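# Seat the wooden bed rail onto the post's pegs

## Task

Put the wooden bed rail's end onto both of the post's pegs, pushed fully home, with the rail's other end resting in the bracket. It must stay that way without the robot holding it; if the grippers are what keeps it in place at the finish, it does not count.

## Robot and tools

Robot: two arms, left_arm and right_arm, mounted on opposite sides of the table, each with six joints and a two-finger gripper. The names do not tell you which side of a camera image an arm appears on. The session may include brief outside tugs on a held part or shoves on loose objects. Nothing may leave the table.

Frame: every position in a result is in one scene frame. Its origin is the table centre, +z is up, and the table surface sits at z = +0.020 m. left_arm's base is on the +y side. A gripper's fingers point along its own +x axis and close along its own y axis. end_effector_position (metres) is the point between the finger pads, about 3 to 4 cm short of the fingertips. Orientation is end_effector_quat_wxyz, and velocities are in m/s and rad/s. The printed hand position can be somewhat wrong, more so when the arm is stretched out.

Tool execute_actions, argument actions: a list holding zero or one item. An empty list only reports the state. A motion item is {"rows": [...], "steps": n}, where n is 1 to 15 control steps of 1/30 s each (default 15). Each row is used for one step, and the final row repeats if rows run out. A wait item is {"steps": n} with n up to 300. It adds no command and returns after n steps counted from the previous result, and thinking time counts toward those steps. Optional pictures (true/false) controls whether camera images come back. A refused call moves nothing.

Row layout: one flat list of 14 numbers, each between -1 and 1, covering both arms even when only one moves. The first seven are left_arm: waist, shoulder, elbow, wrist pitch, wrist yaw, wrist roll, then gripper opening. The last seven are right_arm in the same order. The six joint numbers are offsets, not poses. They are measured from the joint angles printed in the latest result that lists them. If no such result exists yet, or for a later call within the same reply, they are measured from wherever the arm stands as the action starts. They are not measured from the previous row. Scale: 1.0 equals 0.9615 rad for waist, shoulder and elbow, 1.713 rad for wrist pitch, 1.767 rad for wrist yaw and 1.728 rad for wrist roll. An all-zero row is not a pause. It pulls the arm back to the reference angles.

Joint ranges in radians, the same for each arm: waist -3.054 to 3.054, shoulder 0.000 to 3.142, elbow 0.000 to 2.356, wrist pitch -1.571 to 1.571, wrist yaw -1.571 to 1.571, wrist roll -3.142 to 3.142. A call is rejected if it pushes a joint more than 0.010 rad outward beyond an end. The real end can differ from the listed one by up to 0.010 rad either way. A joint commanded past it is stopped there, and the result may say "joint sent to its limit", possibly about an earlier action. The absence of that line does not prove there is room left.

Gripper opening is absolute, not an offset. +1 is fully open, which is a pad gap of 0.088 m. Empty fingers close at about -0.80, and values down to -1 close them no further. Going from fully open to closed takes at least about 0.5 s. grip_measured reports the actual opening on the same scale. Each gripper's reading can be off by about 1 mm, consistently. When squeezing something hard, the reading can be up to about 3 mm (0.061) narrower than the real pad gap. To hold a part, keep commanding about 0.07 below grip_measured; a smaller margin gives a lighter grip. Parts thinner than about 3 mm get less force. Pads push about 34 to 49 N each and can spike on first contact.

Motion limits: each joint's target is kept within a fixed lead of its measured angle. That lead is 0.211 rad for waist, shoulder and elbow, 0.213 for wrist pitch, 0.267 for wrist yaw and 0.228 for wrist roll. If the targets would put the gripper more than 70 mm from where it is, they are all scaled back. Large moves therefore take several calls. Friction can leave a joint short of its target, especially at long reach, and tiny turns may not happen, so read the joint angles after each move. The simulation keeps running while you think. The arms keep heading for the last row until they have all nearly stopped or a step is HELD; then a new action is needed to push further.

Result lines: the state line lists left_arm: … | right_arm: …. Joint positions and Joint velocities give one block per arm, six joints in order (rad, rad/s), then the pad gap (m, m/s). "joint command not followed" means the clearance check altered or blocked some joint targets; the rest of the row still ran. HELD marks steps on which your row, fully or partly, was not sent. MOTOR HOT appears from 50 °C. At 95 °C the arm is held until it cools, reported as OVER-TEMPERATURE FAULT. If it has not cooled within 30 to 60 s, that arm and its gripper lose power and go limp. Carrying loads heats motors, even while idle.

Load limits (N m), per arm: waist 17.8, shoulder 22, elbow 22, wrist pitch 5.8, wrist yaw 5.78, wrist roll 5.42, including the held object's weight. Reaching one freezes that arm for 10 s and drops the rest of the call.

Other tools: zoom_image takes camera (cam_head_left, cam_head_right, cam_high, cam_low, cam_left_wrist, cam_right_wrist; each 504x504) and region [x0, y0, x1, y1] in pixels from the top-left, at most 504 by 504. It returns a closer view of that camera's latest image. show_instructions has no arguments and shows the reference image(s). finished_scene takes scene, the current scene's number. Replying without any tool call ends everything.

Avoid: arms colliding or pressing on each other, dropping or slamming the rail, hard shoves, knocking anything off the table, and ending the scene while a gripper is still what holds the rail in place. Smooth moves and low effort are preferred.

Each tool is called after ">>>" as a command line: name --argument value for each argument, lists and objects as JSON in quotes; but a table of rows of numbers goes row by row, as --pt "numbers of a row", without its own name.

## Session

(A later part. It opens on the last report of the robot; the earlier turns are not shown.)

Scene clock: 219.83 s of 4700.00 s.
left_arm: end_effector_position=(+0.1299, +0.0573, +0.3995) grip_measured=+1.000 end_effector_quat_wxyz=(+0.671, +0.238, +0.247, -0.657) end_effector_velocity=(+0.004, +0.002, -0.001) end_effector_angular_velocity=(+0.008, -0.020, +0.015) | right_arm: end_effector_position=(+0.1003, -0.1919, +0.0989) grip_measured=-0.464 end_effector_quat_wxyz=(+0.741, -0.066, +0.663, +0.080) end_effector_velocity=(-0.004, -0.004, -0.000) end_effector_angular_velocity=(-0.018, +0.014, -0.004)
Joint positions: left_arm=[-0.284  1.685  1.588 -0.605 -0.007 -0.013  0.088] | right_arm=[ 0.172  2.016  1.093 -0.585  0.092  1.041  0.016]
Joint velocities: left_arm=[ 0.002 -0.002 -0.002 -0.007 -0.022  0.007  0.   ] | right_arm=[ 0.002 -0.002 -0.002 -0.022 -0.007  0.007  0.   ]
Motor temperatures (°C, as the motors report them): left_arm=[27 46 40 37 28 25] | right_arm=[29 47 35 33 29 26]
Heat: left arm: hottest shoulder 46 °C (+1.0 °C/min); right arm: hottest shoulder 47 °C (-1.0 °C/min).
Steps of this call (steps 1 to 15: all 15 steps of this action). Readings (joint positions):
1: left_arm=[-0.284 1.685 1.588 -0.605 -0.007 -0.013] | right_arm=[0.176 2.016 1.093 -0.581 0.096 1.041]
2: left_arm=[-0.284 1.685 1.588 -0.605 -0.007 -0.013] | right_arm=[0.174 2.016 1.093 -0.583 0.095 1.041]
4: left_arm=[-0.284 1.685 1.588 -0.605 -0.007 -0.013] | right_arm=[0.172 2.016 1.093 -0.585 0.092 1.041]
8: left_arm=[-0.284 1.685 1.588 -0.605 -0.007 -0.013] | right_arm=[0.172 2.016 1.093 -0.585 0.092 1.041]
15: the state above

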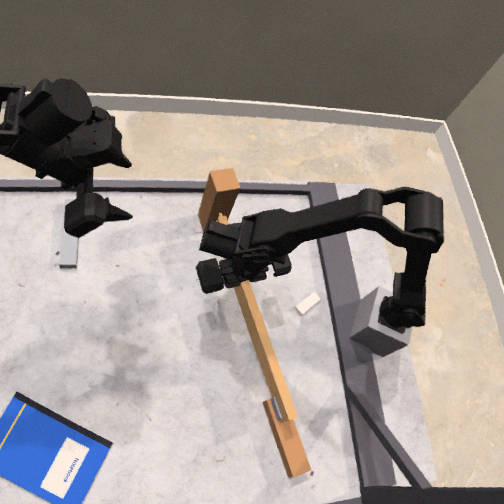

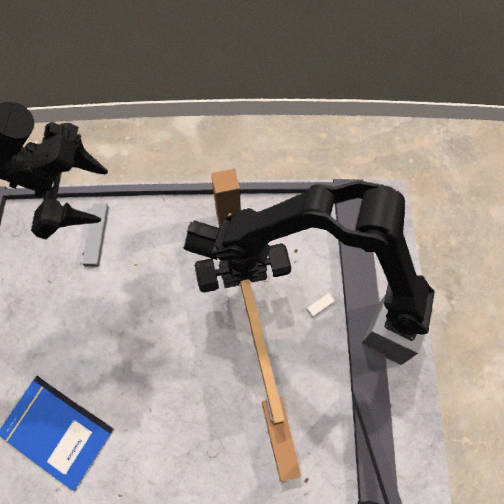

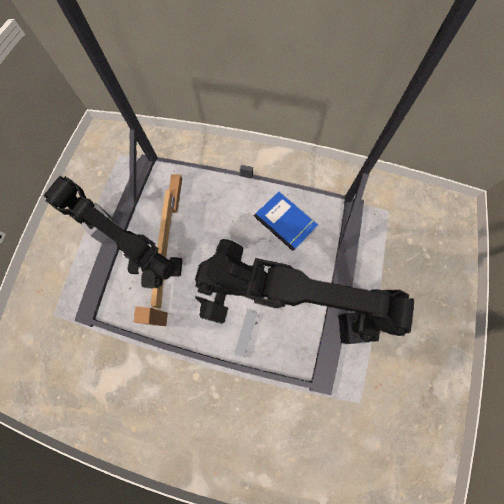

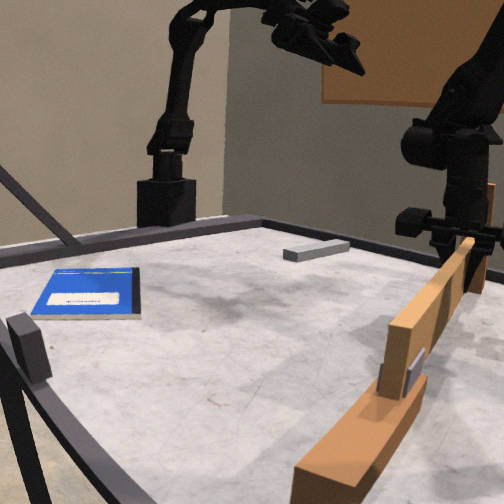

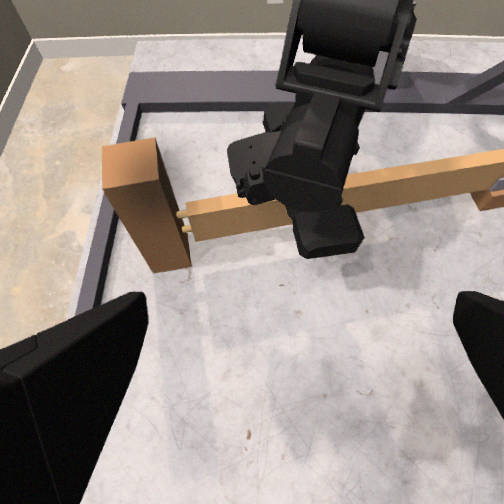

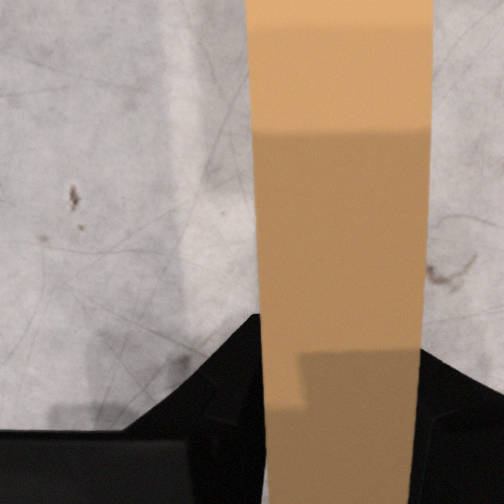

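>>> execute_actions --actions '[{"rows": [[0,0,0,0,0,0,1,0.04,0,0,0,0.012,0,-0.7],[0,0,0,0,0,0,1,0.04,0,0,0,0.012,0,-0.7],[0,0,0,0,0,0,1,0.04,0,0,0,0.012,0,-0.7],[0,0,0,0,0,0,1,0.04,0,0,0,0.012,0,-0.7],[0,0,0,0,0,0,1,0.04,-0.06,0,0.008,0.03,0,-0.7]], "steps": 15}]'

>>> zoom_image --camera "cam_left_wrist" --region '[150, 160, 270, 280]'

>>> zoom_image --camera "cam_head_right" --region '[170, 160, 290, 280]'

Scene clock: 225.17 s of 4700.00 s.
left_arm: end_effector_position=(+0.1299, +0.0573, +0.3995) grip_measured=+1.000 end_effector_quat_wxyz=(+0.671, +0.238, +0.247, -0.657) end_effector_velocity=(+0.002, +0.004, -0.006) end_effector_angular_velocity=(+0.027, -0.020, +0.010) | right_arm: end_effector_position=(+0.0949, -0.1834, +0.1107) grip_measured=-0.464 end_effector_quat_wxyz=(+0.756, -0.068, +0.644, +0.099) end_effector_velocity=(+0.002, +0.000, +0.001) end_effector_angular_velocity=(+0.004, -0.009, +0.004)
Joint positions: left_arm=[-0.284  1.685  1.588 -0.605 -0.007 -0.013  0.088] | right_arm=[ 0.21   1.982  1.093 -0.579  0.129  1.043  0.016]
Joint velocities: left_arm=[-0.002 -0.002 -0.007 -0.022 -0.022  0.007  0.   ] | right_arm=[-0.002 -0.002 -0.002  0.007  0.007 -0.007 -0.   ]
Motor temperatures (°C, as the motors report them): left_arm=[27 46 40 37 28 25] | right_arm=[29 47 35 32 29 26]
Heat: left arm: hottest shoulder 46 °C (+1.0 °C/min); right arm: hottest shoulder 47 °C (-1.0 °C/min).
Steps of this call (steps 1 to 15: the robot went on to your last target; steps 16 to 90: nothing new was sent; then 1.83 s passed at rest; steps 91 to 105: all 15 steps of this action). Readings (joint positions):
91: left_arm=[-0.284 1.685 1.588 -0.605 -0.007 -0.013] | right_arm=[0.177 2.016 1.093 -0.585 0.099 1.041]
92: left_arm=[-0.284 1.685 1.588 -0.605 -0.007 -0.013] | right_arm=[0.183 2.016 1.093 -0.585 0.110 1.042]
94: left_arm=[-0.284 1.685 1.588 -0.605 -0.007 -0.013] | right_arm=[0.191 2.016 1.093 -0.585 0.111 1.043]
98: left_arm=[-0.284 1.685 1.588 -0.605 -0.007 -0.013] | right_arm=[0.204 1.994 1.093 -0.581 0.122 1.043]
105: the state above

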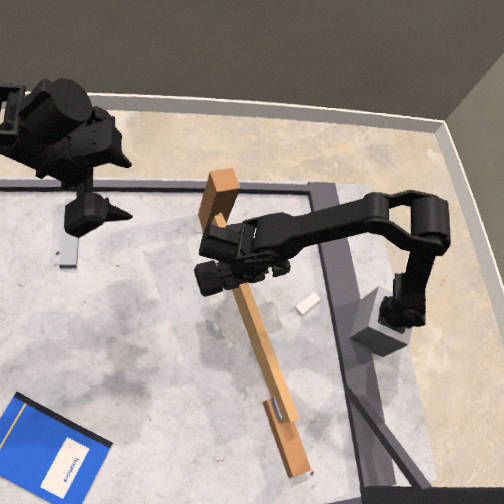

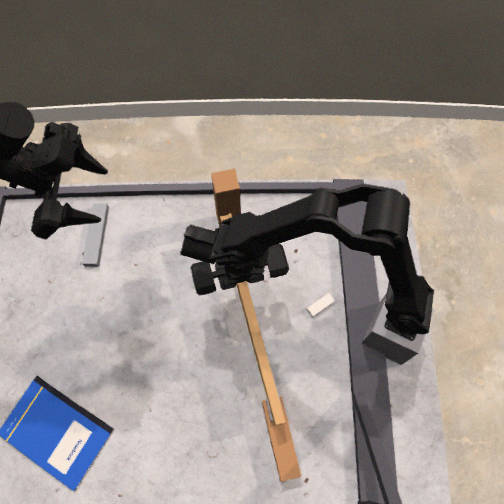

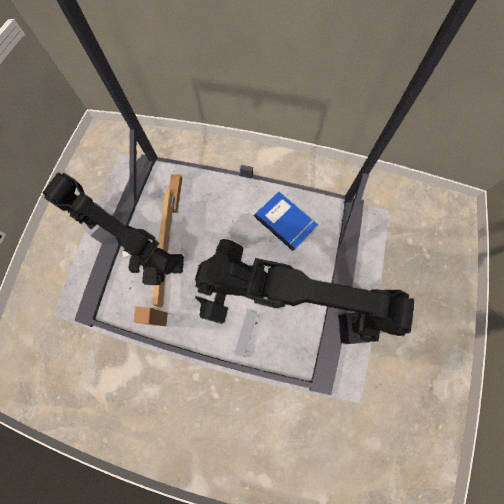

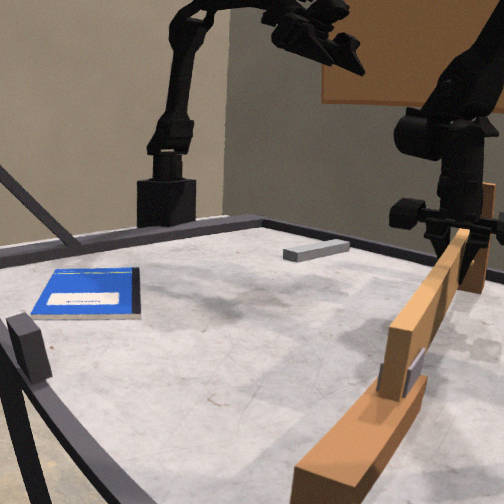

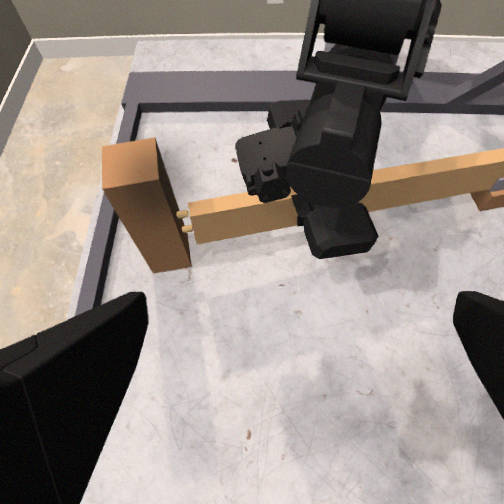

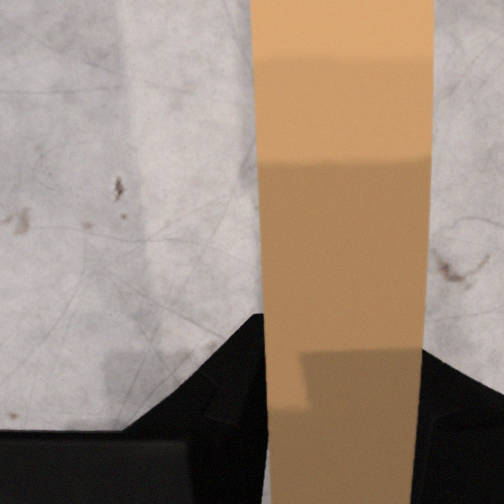

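Region (150, 160, 270, 280) of cam_left_wrist's 504x504 image, scaled by 4.200, with more detail than that image has.

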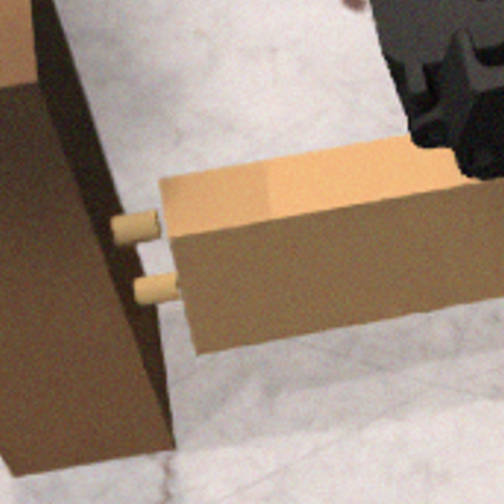

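Region (170, 160, 290, 280) of cam_head_right's 504x504 image, scaled by 4.200, with more detail than that image has.

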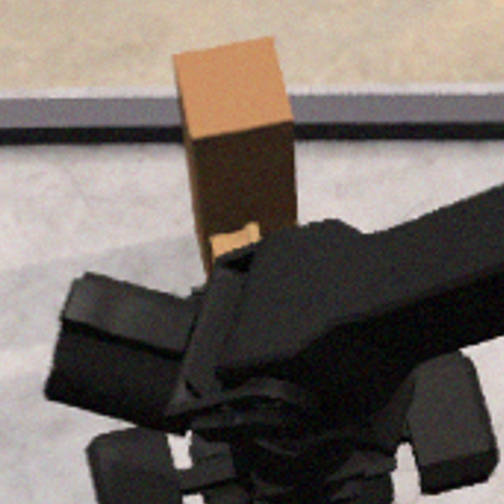

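>>> execute_actions --actions '[{"rows": [[0,0,0,0,0,0,1,0.01,0.027,0,-0.013,0.012,0,-0.7]], "steps": 15}]'

>>> zoom_image --camera "cam_left_wrist" --region '[150, 160, 270, 280]'

>>> zoom_image --camera "cam_head_right" --region '[170, 160, 290, 280]'

Scene clock: 229.43 s of 4700.00 s.
left_arm: end_effector_position=(+0.1299, +0.0573, +0.3995) grip_measured=+1.000 end_effector_quat_wxyz=(+0.671, +0.238, +0.247, -0.657) end_effector_velocity=(-0.002, -0.001, +0.003) end_effector_angular_velocity=(-0.012, -0.001, -0.013) | right_arm: end_effector_position=(+0.0943, -0.1884, +0.1066) grip_measured=-0.464 end_effector_quat_wxyz=(+0.756, -0.078, +0.644, +0.088) end_effector_velocity=(+0.001, -0.003, +0.000) end_effector_angular_velocity=(-0.012, -0.006, +0.019)
Joint positions: left_arm=[-0.284  1.685  1.588 -0.605 -0.007 -0.013  0.088] | right_arm=[ 0.213  1.994  1.093 -0.595  0.141  1.05   0.016]
Joint velocities: left_arm=[-0.002 -0.002  0.002  0.007  0.007  0.007  0.   ] | right_arm=[-0.002 -0.002 -0.002 -0.007  0.007 -0.022 -0.   ]
Motor temperatures (°C, as the motors report them): left_arm=[27 46 40 37 28 25] | right_arm=[29 47 35 32 29 26]
Heat: left arm: hottest shoulder 46 °C (+1.0 °C/min); right arm: hottest shoulder 47 °C (+0.0 °C/min).
Steps of this call (steps 1 to 15: the robot went on to your last target; steps 16 to 90: nothing new was sent; then 0.77 s passed at rest; steps 91 to 105: all 15 steps of this action). Readings (joint positions):
91: left_arm=[-0.284 1.685 1.588 -0.605 -0.007 -0.013] | right_arm=[0.212 1.983 1.093 -0.581 0.131 1.043]
92: left_arm=[-0.284 1.685 1.588 -0.605 -0.007 -0.013] | right_arm=[0.213 1.984 1.093 -0.584 0.135 1.043]
94: left_arm=[-0.284 1.685 1.588 -0.605 -0.007 -0.013] | right_arm=[0.213 1.987 1.093 -0.589 0.140 1.045]
98: left_arm=[-0.284 1.685 1.588 -0.605 -0.007 -0.013] | right_arm=[0.213 1.993 1.093 -0.594 0.141 1.049]
105: the state above

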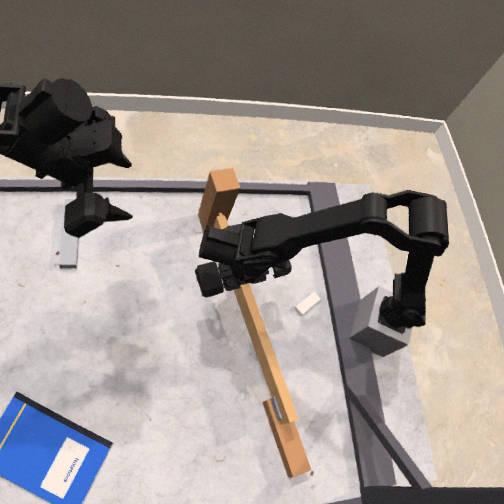

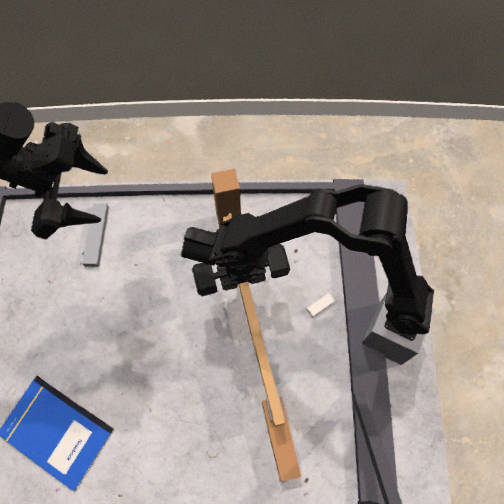

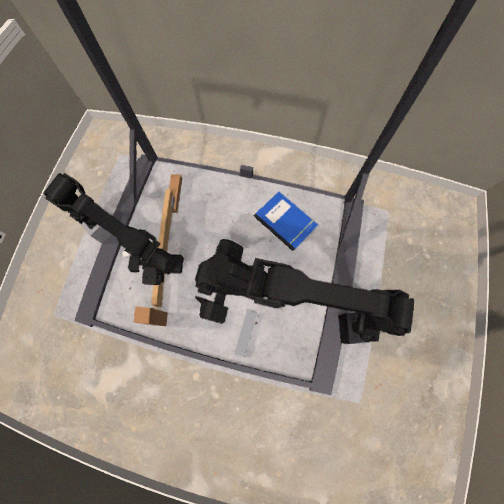

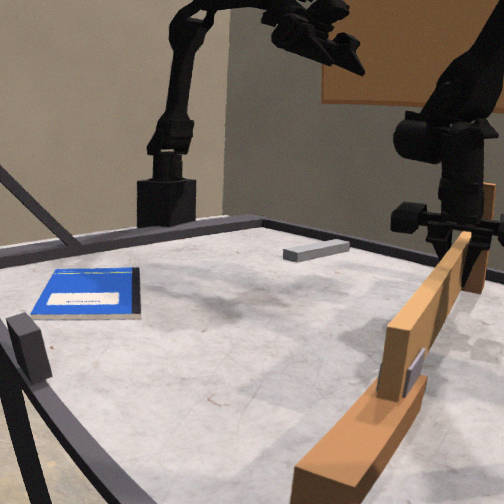

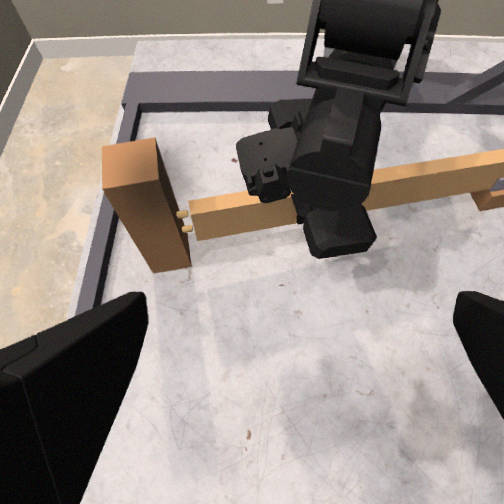

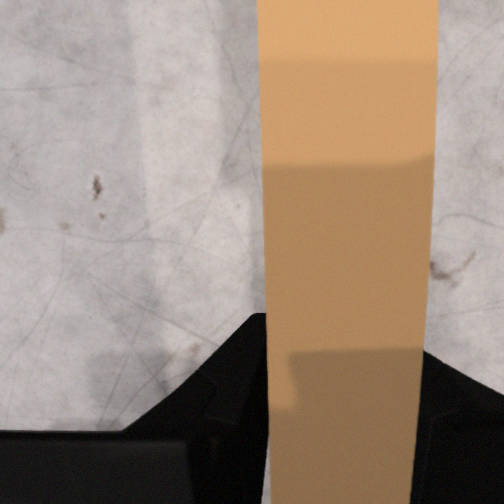

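Region (150, 160, 270, 280) of cam_left_wrist's 504x504 image, scaled by 4.200, with more detail than that image has.

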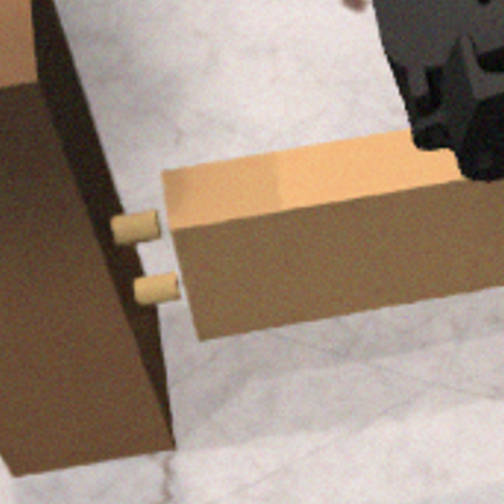

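Region (170, 160, 290, 280) of cam_head_right's 504x504 image, scaled by 4.200, with more detail than that image has.

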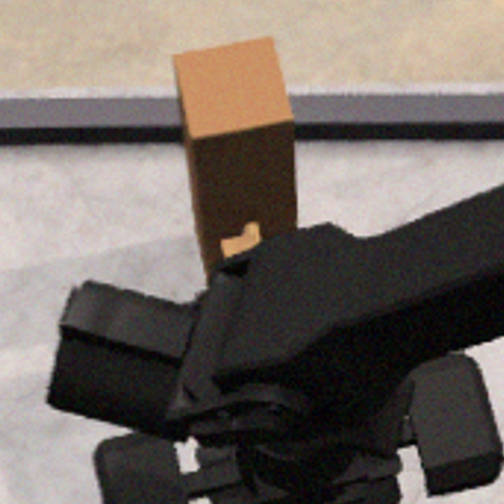

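>>> execute_actions --actions '[]'

Scene clock: 238.30 s of 4700.00 s.
left_arm: end_effector_position=(+0.1299, +0.0573, +0.3995) grip_measured=+1.000 end_effector_quat_wxyz=(+0.671, +0.238, +0.247, -0.657) end_effector_velocity=(-0.000, +0.002, -0.001) end_effector_angular_velocity=(+0.007, +0.001, +0.008) | right_arm: end_effector_position=(+0.0943, -0.1884, +0.1066) grip_measured=-0.464 end_effector_quat_wxyz=(+0.756, -0.078, +0.644, +0.088) end_effector_velocity=(-0.001, -0.001, +0.001) end_effector_angular_velocity=(+0.003, +0.022, +0.002)
Joint positions: left_arm=[-0.284  1.685  1.588 -0.605 -0.007 -0.013  0.088] | right_arm=[ 0.213  1.994  1.093 -0.595  0.141  1.05   0.016]
Joint velocities: left_arm=[-0.002 -0.002 -0.002 -0.007 -0.007 -0.007  0.   ] | right_arm=[-0.007 -0.007 -0.002 -0.007 -0.022 -0.007 -0.   ]
Motor temperatures (°C, as the motors report them): left_arm=[27 46 40 37 28 25] | right_arm=[28 46 35 32 28 26]
Heat: left arm: hottest shoulder 46 °C (+1.0 °C/min); right arm: hottest shoulder 46 °C (-1.0 °C/min).
Steps of this call (steps 1 to 15: the robot went on to your last target; steps 16 to 90: nothing new was sent; then 5.87 s passed at rest). Readings (joint positions):
1: left_arm=[-0.284 1.685 1.588 -0.605 -0.007 -0.013] | right_arm=[0.213 1.994 1.093 -0.595 0.141 1.050]
2: left_arm=[-0.284 1.685 1.588 -0.605 -0.007 -0.013] | right_arm=[0.213 1.994 1.093 -0.595 0.141 1.050]
4: left_arm=[-0.284 1.685 1.588 -0.605 -0.007 -0.013] | right_arm=[0.213 1.994 1.093 -0.595 0.141 1.050]
8: left_arm=[-0.284 1.685 1.588 -0.605 -0.007 -0.013] | right_arm=[0.213 1.994 1.093 -0.595 0.141 1.050]
90: the state above
All arms were judged still, so your last target was given up. Only a new action makes them travel on or press farther. Fingers that are still opening or closing keep moving.

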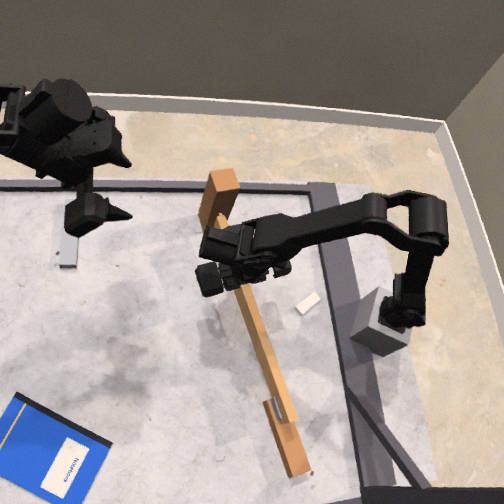

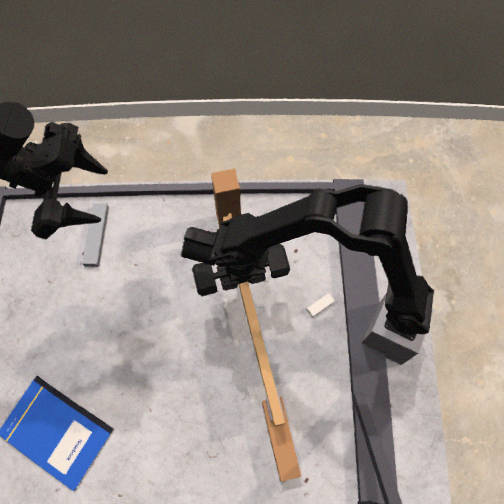

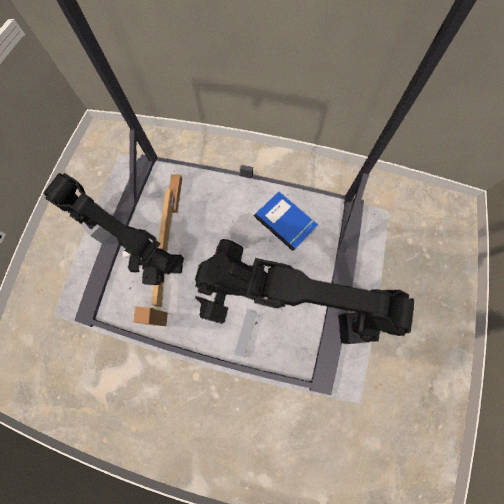

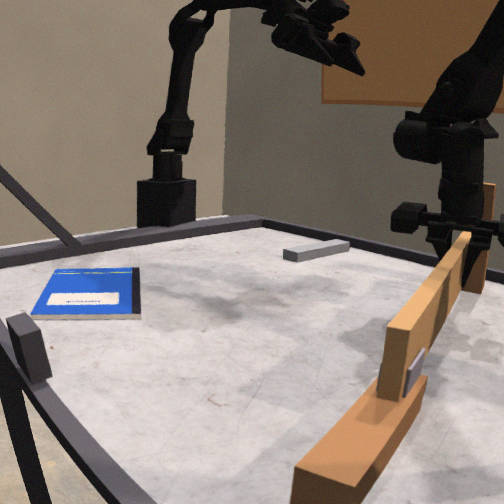

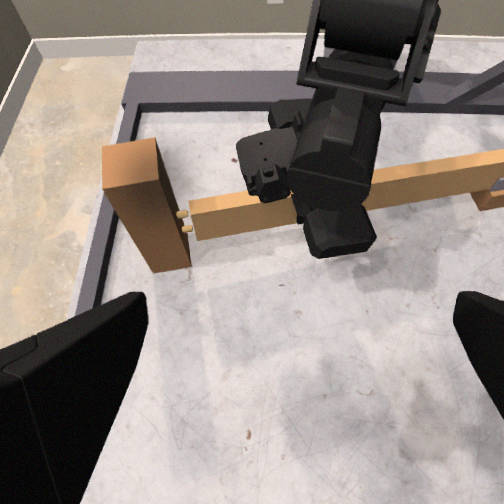

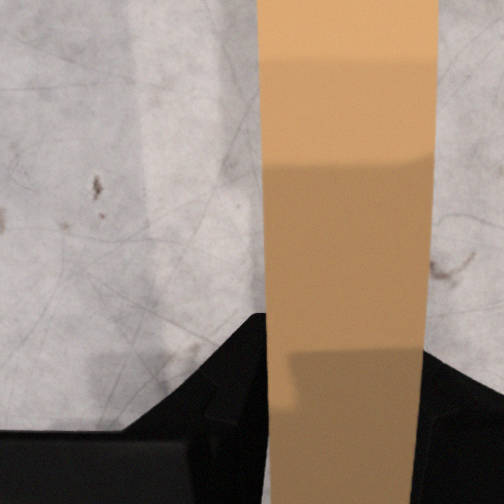

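>>> execute_actions --actions '[{"rows":[[0,0,0,0,0,0,1,-0.04,0,0,0,0.02,-0.01,-0.7]],"steps":15}]' --pictures false

Scene clock: 239.93 s of 4700.00 s.
left_arm: end_effector_position=(+0.1299, +0.0573, +0.3995) grip_measured=+1.000 end_effector_quat_wxyz=(+0.671, +0.238, +0.247, -0.657) end_effector_velocity=(-0.000, +0.001, +0.001) end_effector_angular_velocity=(+0.002, +0.001, +0.008) | right_arm: end_effector_position=(+0.0992, -0.1913, +0.1064) grip_measured=-0.464 end_effector_quat_wxyz=(+0.755, -0.074, +0.647, +0.081) end_effector_velocity=(-0.006, -0.007, -0.001) end_effector_angular_velocity=(-0.030, +0.032, +0.011)
Joint positions: left_arm=[-0.284  1.685  1.588 -0.605 -0.007 -0.013  0.088] | right_arm=[ 0.195  1.994  1.093 -0.599  0.135  1.048  0.016]
Joint velocities: left_arm=[-0.002 -0.002  0.002 -0.007 -0.007 -0.007  0.   ] | right_arm=[ 0.002 -0.002 -0.002 -0.037 -0.022 -0.007  0.   ]
Motor temperatures (°C, as the motors report them): left_arm=[27 46 40 37 28 25] | right_arm=[28 46 35 32 28 26]
Heat: left arm: hottest shoulder 46 °C (+1.0 °C/min); right arm: hottest shoulder 46 °C (+0.0 °C/min).
Steps of this call (steps 1 to 34: nothing new was sent; steps 35 to 49: all 15 steps of this action). Readings (joint positions):
35: left_arm=[-0.284 1.685 1.588 -0.605 -0.007 -0.013] | right_arm=[0.210 1.994 1.093 -0.596 0.141 1.050]
36: left_arm=[-0.284 1.685 1.588 -0.605 -0.007 -0.013] | right_arm=[0.205 1.994 1.093 -0.598 0.141 1.050]
38: left_arm=[-0.284 1.685 1.588 -0.605 -0.007 -0.013] | right_arm=[0.195 1.994 1.093 -0.599 0.135 1.049]
42: left_arm=[-0.284 1.685 1.588 -0.605 -0.007 -0.013] | right_arm=[0.195 1.994 1.093 -0.599 0.135 1.048]
49: the state above

>>> execute_actions --actions '[]'

>>> zoom_image --camera "cam_left_wrist" --region '[150, 160, 270, 280]'

>>> zoom_image --camera "cam_head_right" --region '[170, 160, 290, 280]'

Scene clock: 241.60 s of 4700.00 s.
left_arm: end_effector_position=(+0.1299, +0.0573, +0.3995) grip_measured=+1.000 end_effector_quat_wxyz=(+0.671, +0.238, +0.247, -0.657) end_effector_velocity=(-0.002, +0.002, -0.003) end_effector_angular_velocity=(+0.012, +0.010, -0.003) | right_arm: end_effector_position=(+0.0992, -0.1913, +0.1064) grip_measured=-0.464 end_effector_quat_wxyz=(+0.755, -0.074, +0.647, +0.081) end_effector_velocity=(-0.001, -0.003, +0.002) end_effector_angular_velocity=(-0.011, +0.010, +0.005)
Joint positions: left_arm=[-0.284  1.685  1.588 -0.605 -0.007 -0.013  0.088] | right_arm=[ 0.195  1.994  1.093 -0.599  0.135  1.048  0.016]
Joint velocities: left_arm=[-0.002 -0.002 -0.007 -0.007  0.007 -0.007  0.   ] | right_arm=[-0.002 -0.007  0.002 -0.022 -0.007 -0.007 -0.   ]
Motor temperatures (°C, as the motors report them): left_arm=[27 46 40 37 28 25] | right_arm=[28 46 35 32 28 26]
Heat: left arm: hottest shoulder 46 °C (+1.0 °C/min); right arm: hottest shoulder 46 °C (+0.0 °C/min).
Steps of this call (steps 1 to 15: the robot went on to your last target; steps 16 to 50: nothing new was sent). Readings (joint positions):
1: left_arm=[-0.284 1.685 1.588 -0.605 -0.007 -0.013] | right_arm=[0.195 1.994 1.093 -0.599 0.135 1.048]
2: left_arm=[-0.284 1.685 1.588 -0.605 -0.007 -0.013] | right_arm=[0.195 1.994 1.093 -0.599 0.135 1.048]
4: left_arm=[-0.284 1.685 1.588 -0.605 -0.007 -0.013] | right_arm=[0.195 1.994 1.093 -0.599 0.135 1.048]
8: left_arm=[-0.284 1.685 1.588 -0.605 -0.007 -0.013] | right_arm=[0.195 1.994 1.093 -0.599 0.135 1.048]
50: the state above
All arms were judged still, so your last target was given up. Only a new action makes them travel on or press farther. Fingers that are still opening or closing keep moving.

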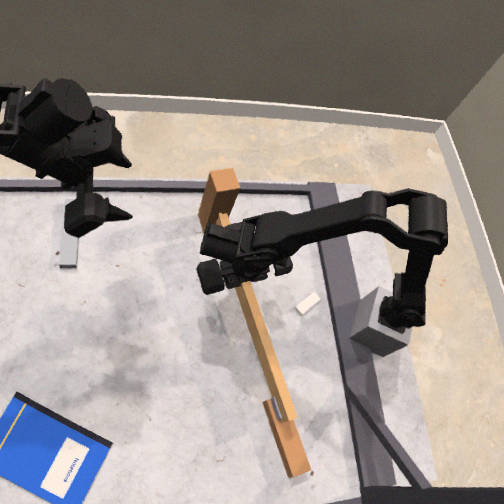

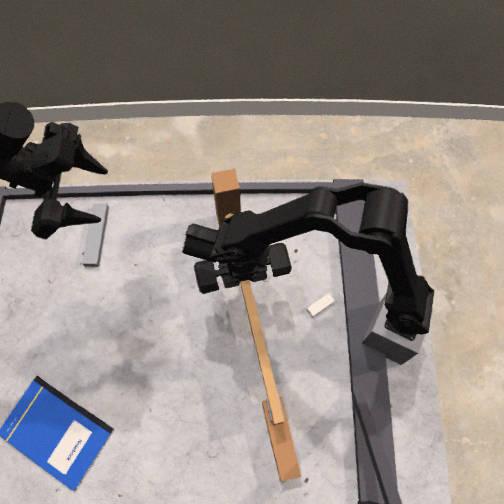

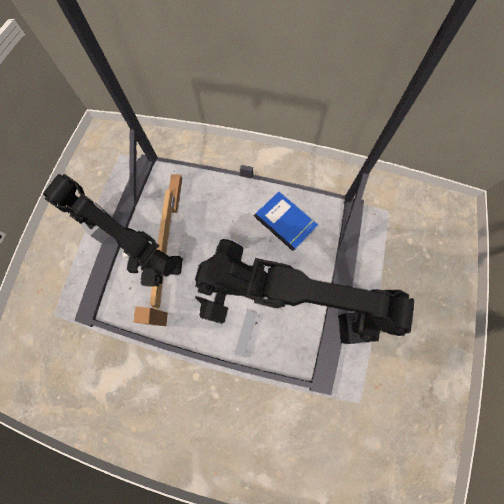

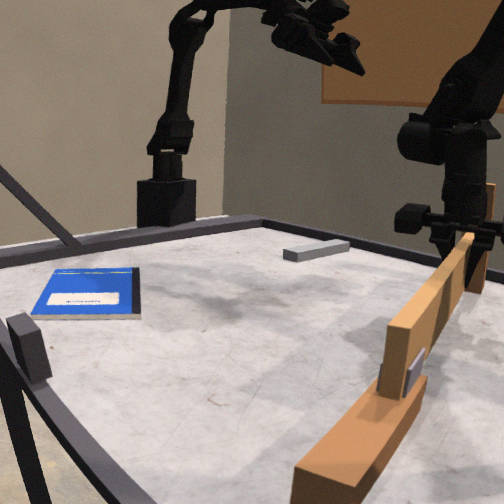

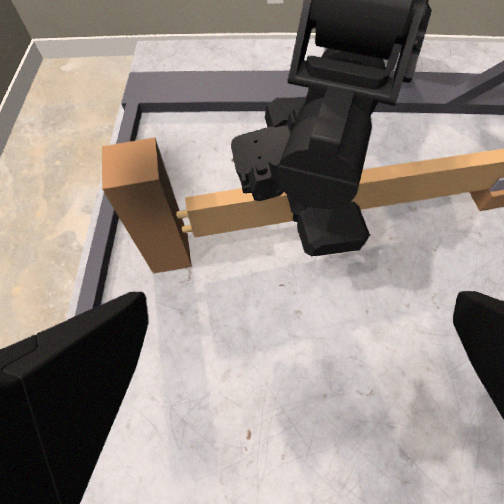

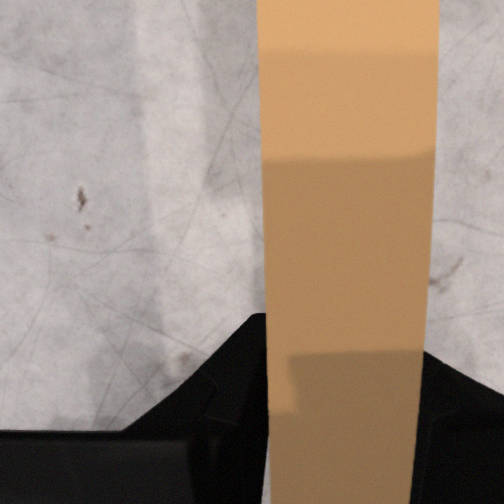

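Region (150, 160, 270, 280) of cam_left_wrist's 504x504 image, scaled by 4.200, with more detail than that image has.

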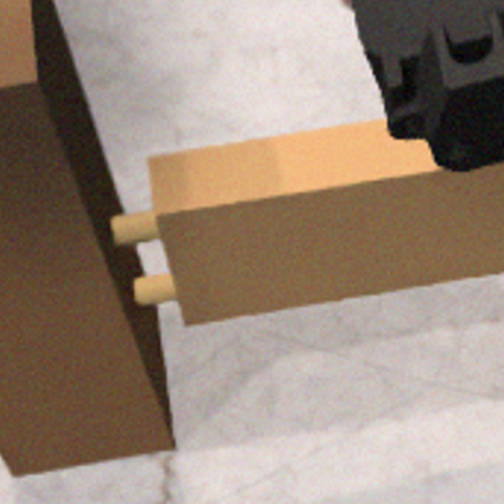

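Region (170, 160, 290, 280) of cam_head_right's 504x504 image, scaled by 4.200, with more detail than that image has.

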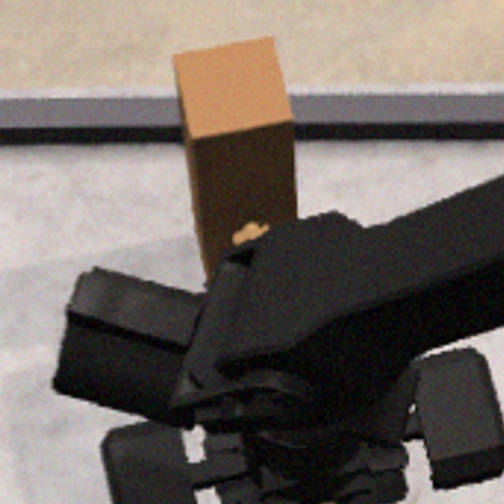

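>>> zoom_image --camera "cam_low" --region '[384, 170, 504, 290]'

>>> zoom_image --camera "cam_high" --region '[110, 240, 200, 330]'

Region (384, 170, 504, 290) of cam_low's 504x504 image, scaled by 4.200, with more detail than that image has.

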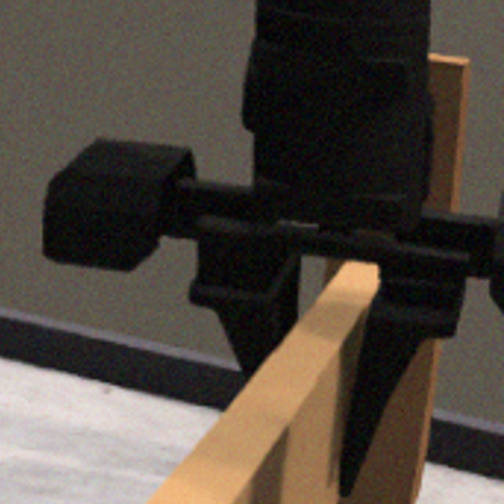

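Region (110, 240, 200, 330) of cam_high's 504x504 image, scaled by 5.600, with more detail than that image has.

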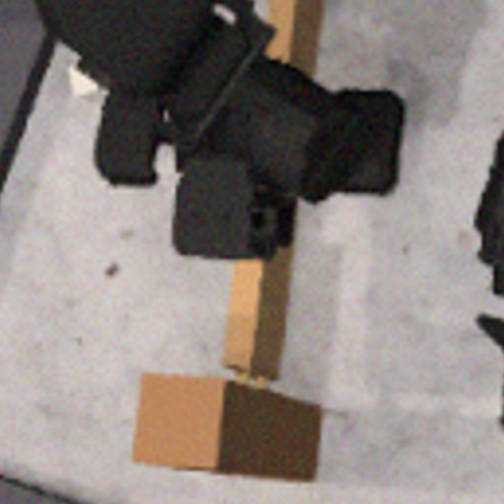

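>>> execute_actions --actions '[{"rows":[[0,0,0,0,0,0,1,-0.025,0,-0.01,0.006,0,0,-0.7],[0,0,0,0,0,0,1,-0.025,0,-0.01,0.006,0,0,-0.7],[0,0,0,0,0,0,1,-0.025,0,-0.01,0.006,0,0,-0.7],[0,0,0,0,0,0,1,-0.025,0,-0.015,0.009,0,0,-0.7],[0,0,0,0,0,0,1,-0.025,0,-0.015,0.009,0,0,-0.7],[0,0,0,0,0,0,1,-0.025,0,-0.02,0.012,-0.003,0,-0.7],[0,0,0,0,0,0,1,-0.025,0,-0.02,0.012,-0.003,0,-0.7],[0,0,0,0,0,0,1,-0.025,0,-0.025,0.015,-0.005,0,-0.7],[0,0,0,0,0,0,1,-0.025,0,-0.025,0.015,-0.005,0,-0.7],[0,0,0,0,0,0,1,-0.025,0,-0.03,0.018,-0.008,0,-0.7],[0,0,0,0,0,0,1,-0.025,0,-0.03,0.018,-0.008,0,-0.7],[0,0,0,0,0,0,1,-0.025,0,-0.035,0.021,-0.01,0,-0.7]],"steps":15}]' --pictures false

Scene clock: 261.13 s of 4700.00 s.
left_arm: end_effector_position=(+0.1299, +0.0573, +0.3995) grip_measured=+1.000 end_effector_quat_wxyz=(+0.671, +0.238, +0.247, -0.657) end_effector_velocity=(-0.002, +0.002, -0.003) end_effector_angular_velocity=(+0.012, +0.001, +0.003) | right_arm: end_effector_position=(+0.0999, -0.1935, +0.1017) grip_measured=-0.464 end_effector_quat_wxyz=(+0.748, -0.063, +0.655, +0.082) end_effector_velocity=(-0.000, -0.008, -0.008) end_effector_angular_velocity=(-0.001, +0.038, -0.012)
Joint positions: left_arm=[-0.284  1.685  1.588 -0.605 -0.007 -0.013  0.088] | right_arm=[ 0.18   1.994  1.071 -0.569  0.11   1.048  0.016]
Joint velocities: left_arm=[-0.007 -0.002 -0.007 -0.007 -0.007 -0.007  0.   ] | right_arm=[-0.022  0.002 -0.032  0.022 -0.037 -0.007 -0.   ]
Motor temperatures (°C, as the motors report them): left_arm=[27 46 40 38 27 25] | right_arm=[28 46 35 32 30 26]
Heat: left arm: hottest shoulder 46 °C (+0.0 °C/min); right arm: hottest shoulder 46 °C (+0.0 °C/min).
Steps of this call (steps 1 to 90: nothing new was sent; then 16.03 s passed at rest; steps 91 to 105: all 15 steps of this action). Readings (joint positions):
91: left_arm=[-0.284 1.685 1.588 -0.605 -0.007 -0.013] | right_arm=[0.194 1.994 1.093 -0.599 0.134 1.048]
92: left_arm=[-0.284 1.685 1.588 -0.605 -0.007 -0.013] | right_arm=[0.192 1.994 1.092 -0.598 0.130 1.048]
94: left_arm=[-0.284 1.685 1.588 -0.605 -0.007 -0.013] | right_arm=[0.189 1.994 1.090 -0.596 0.124 1.048]
98: left_arm=[-0.284 1.685 1.588 -0.605 -0.007 -0.013] | right_arm=[0.186 1.994 1.084 -0.586 0.118 1.048]
105: the state above

>>> execute_actions --actions '[{"rows":[[0,0,0,0,0,0,1,0.004,0,0,0,0,0,-0.7]],"steps":8}]'

>>> zoom_image --camera "cam_left_wrist" --region '[150, 160, 270, 280]'

>>> zoom_image --camera "cam_high" --region '[110, 240, 200, 330]'

Scene clock: 264.50 s of 4700.00 s.
left_arm: end_effector_position=(+0.1299, +0.0573, +0.3995) grip_measured=+1.000 end_effector_quat_wxyz=(+0.671, +0.238, +0.247, -0.657) end_effector_velocity=(-0.000, +0.002, -0.003) end_effector_angular_velocity=(+0.012, +0.001, +0.008) | right_arm: end_effector_position=(+0.0999, -0.1937, +0.1013) grip_measured=-0.464 end_effector_quat_wxyz=(+0.748, -0.062, +0.656, +0.082) end_effector_velocity=(+0.001, -0.003, +0.000) end_effector_angular_velocity=(-0.006, +0.009, +0.001)
Joint positions: left_arm=[-0.284  1.685  1.588 -0.605 -0.007 -0.013  0.088] | right_arm=[ 0.179  1.994  1.069 -0.566  0.108  1.048  0.016]
Joint velocities: left_arm=[-0.002 -0.002 -0.007 -0.007 -0.007 -0.007  0.   ] | right_arm=[-0.007 -0.002 -0.002 -0.007 -0.007 -0.007 -0.   ]
Motor temperatures (°C, as the motors report them): left_arm=[27 46 40 38 27 25] | right_arm=[28 46 35 32 30 26]
Heat: left arm: hottest shoulder 46 °C (+0.0 °C/min); right arm: hottest shoulder 46 °C (+0.0 °C/min).
Steps of this call (steps 1 to 15: the robot went on to your last target; steps 16 to 90: nothing new was sent; then 0.10 s passed at rest; steps 91 to 98: all 8 steps of this action). Readings (joint positions):
91: left_arm=[-0.284 1.685 1.588 -0.605 -0.007 -0.013] | right_arm=[0.179 1.994 1.069 -0.566 0.108 1.048]
92: left_arm=[-0.284 1.685 1.588 -0.605 -0.007 -0.013] | right_arm=[0.179 1.994 1.069 -0.566 0.108 1.048]
94: left_arm=[-0.284 1.685 1.588 -0.605 -0.007 -0.013] | right_arm=[0.179 1.994 1.069 -0.566 0.108 1.048]
98: the state above

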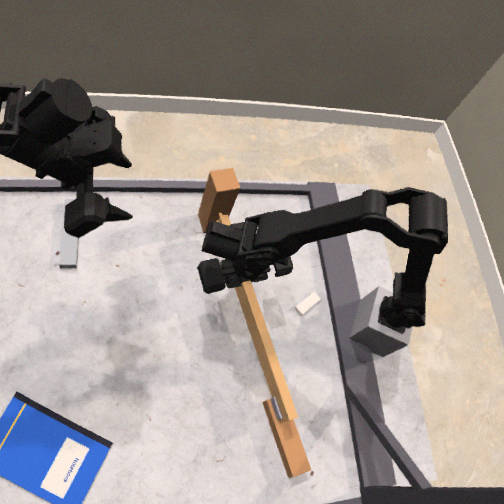

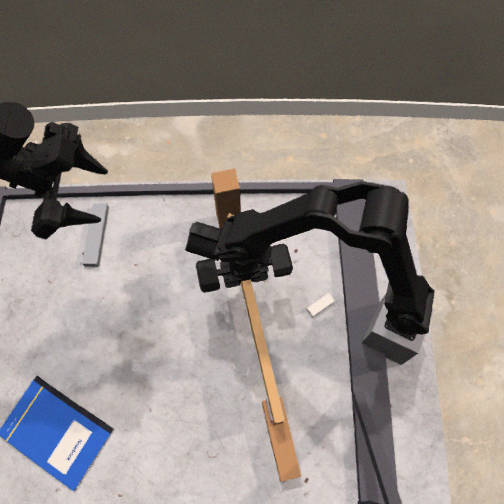

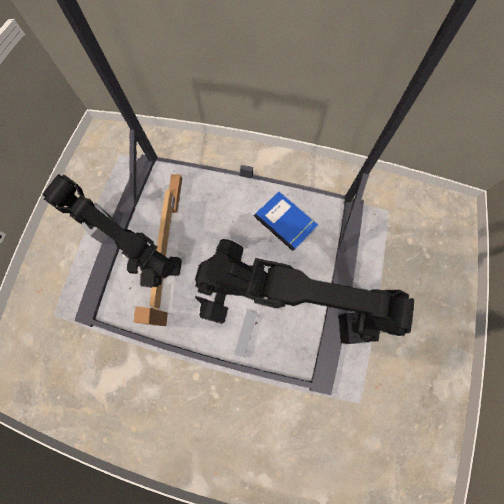

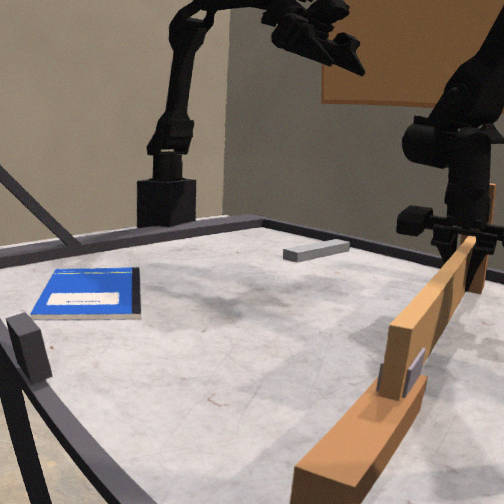

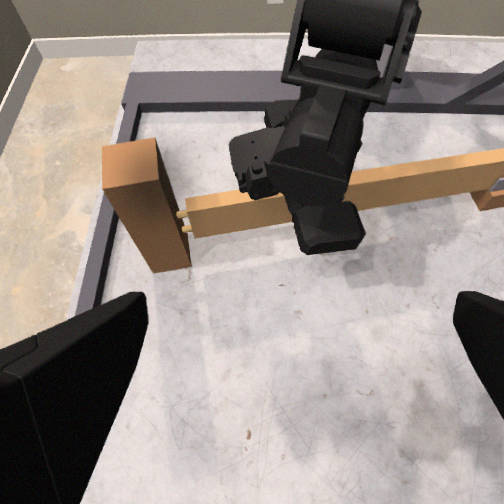

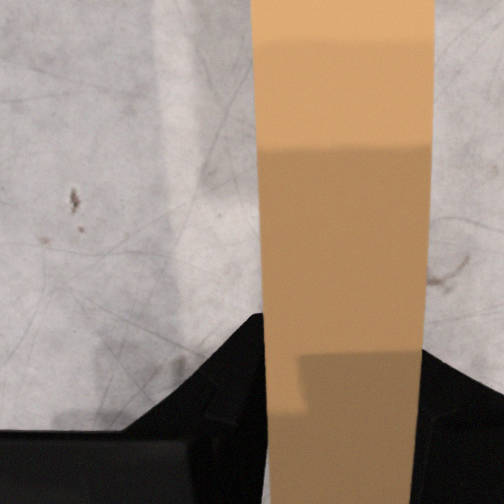

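Region (150, 160, 270, 280) of cam_left_wrist's 504x504 image, scaled by 4.200, with more detail than that image has.

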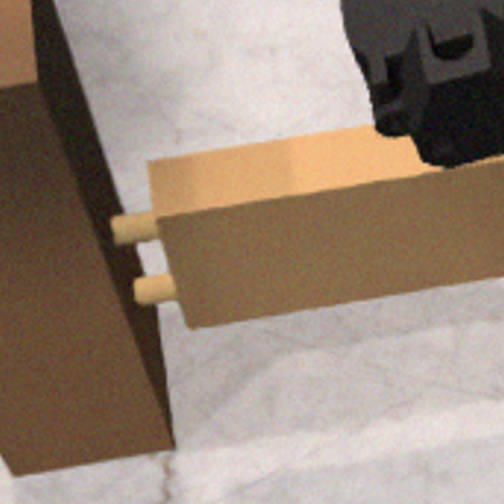

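Region (110, 240, 200, 330) of cam_high's 504x504 image, scaled by 5.600, with more detail than that image has.

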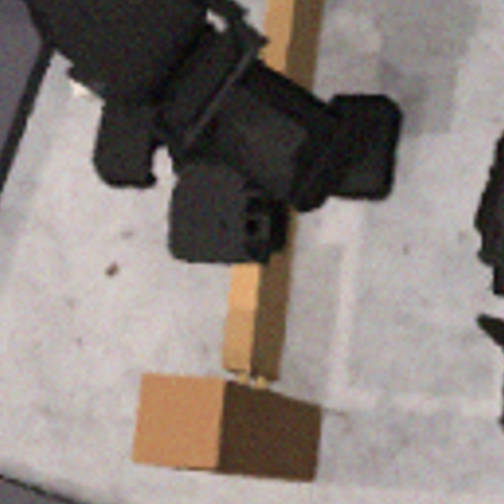

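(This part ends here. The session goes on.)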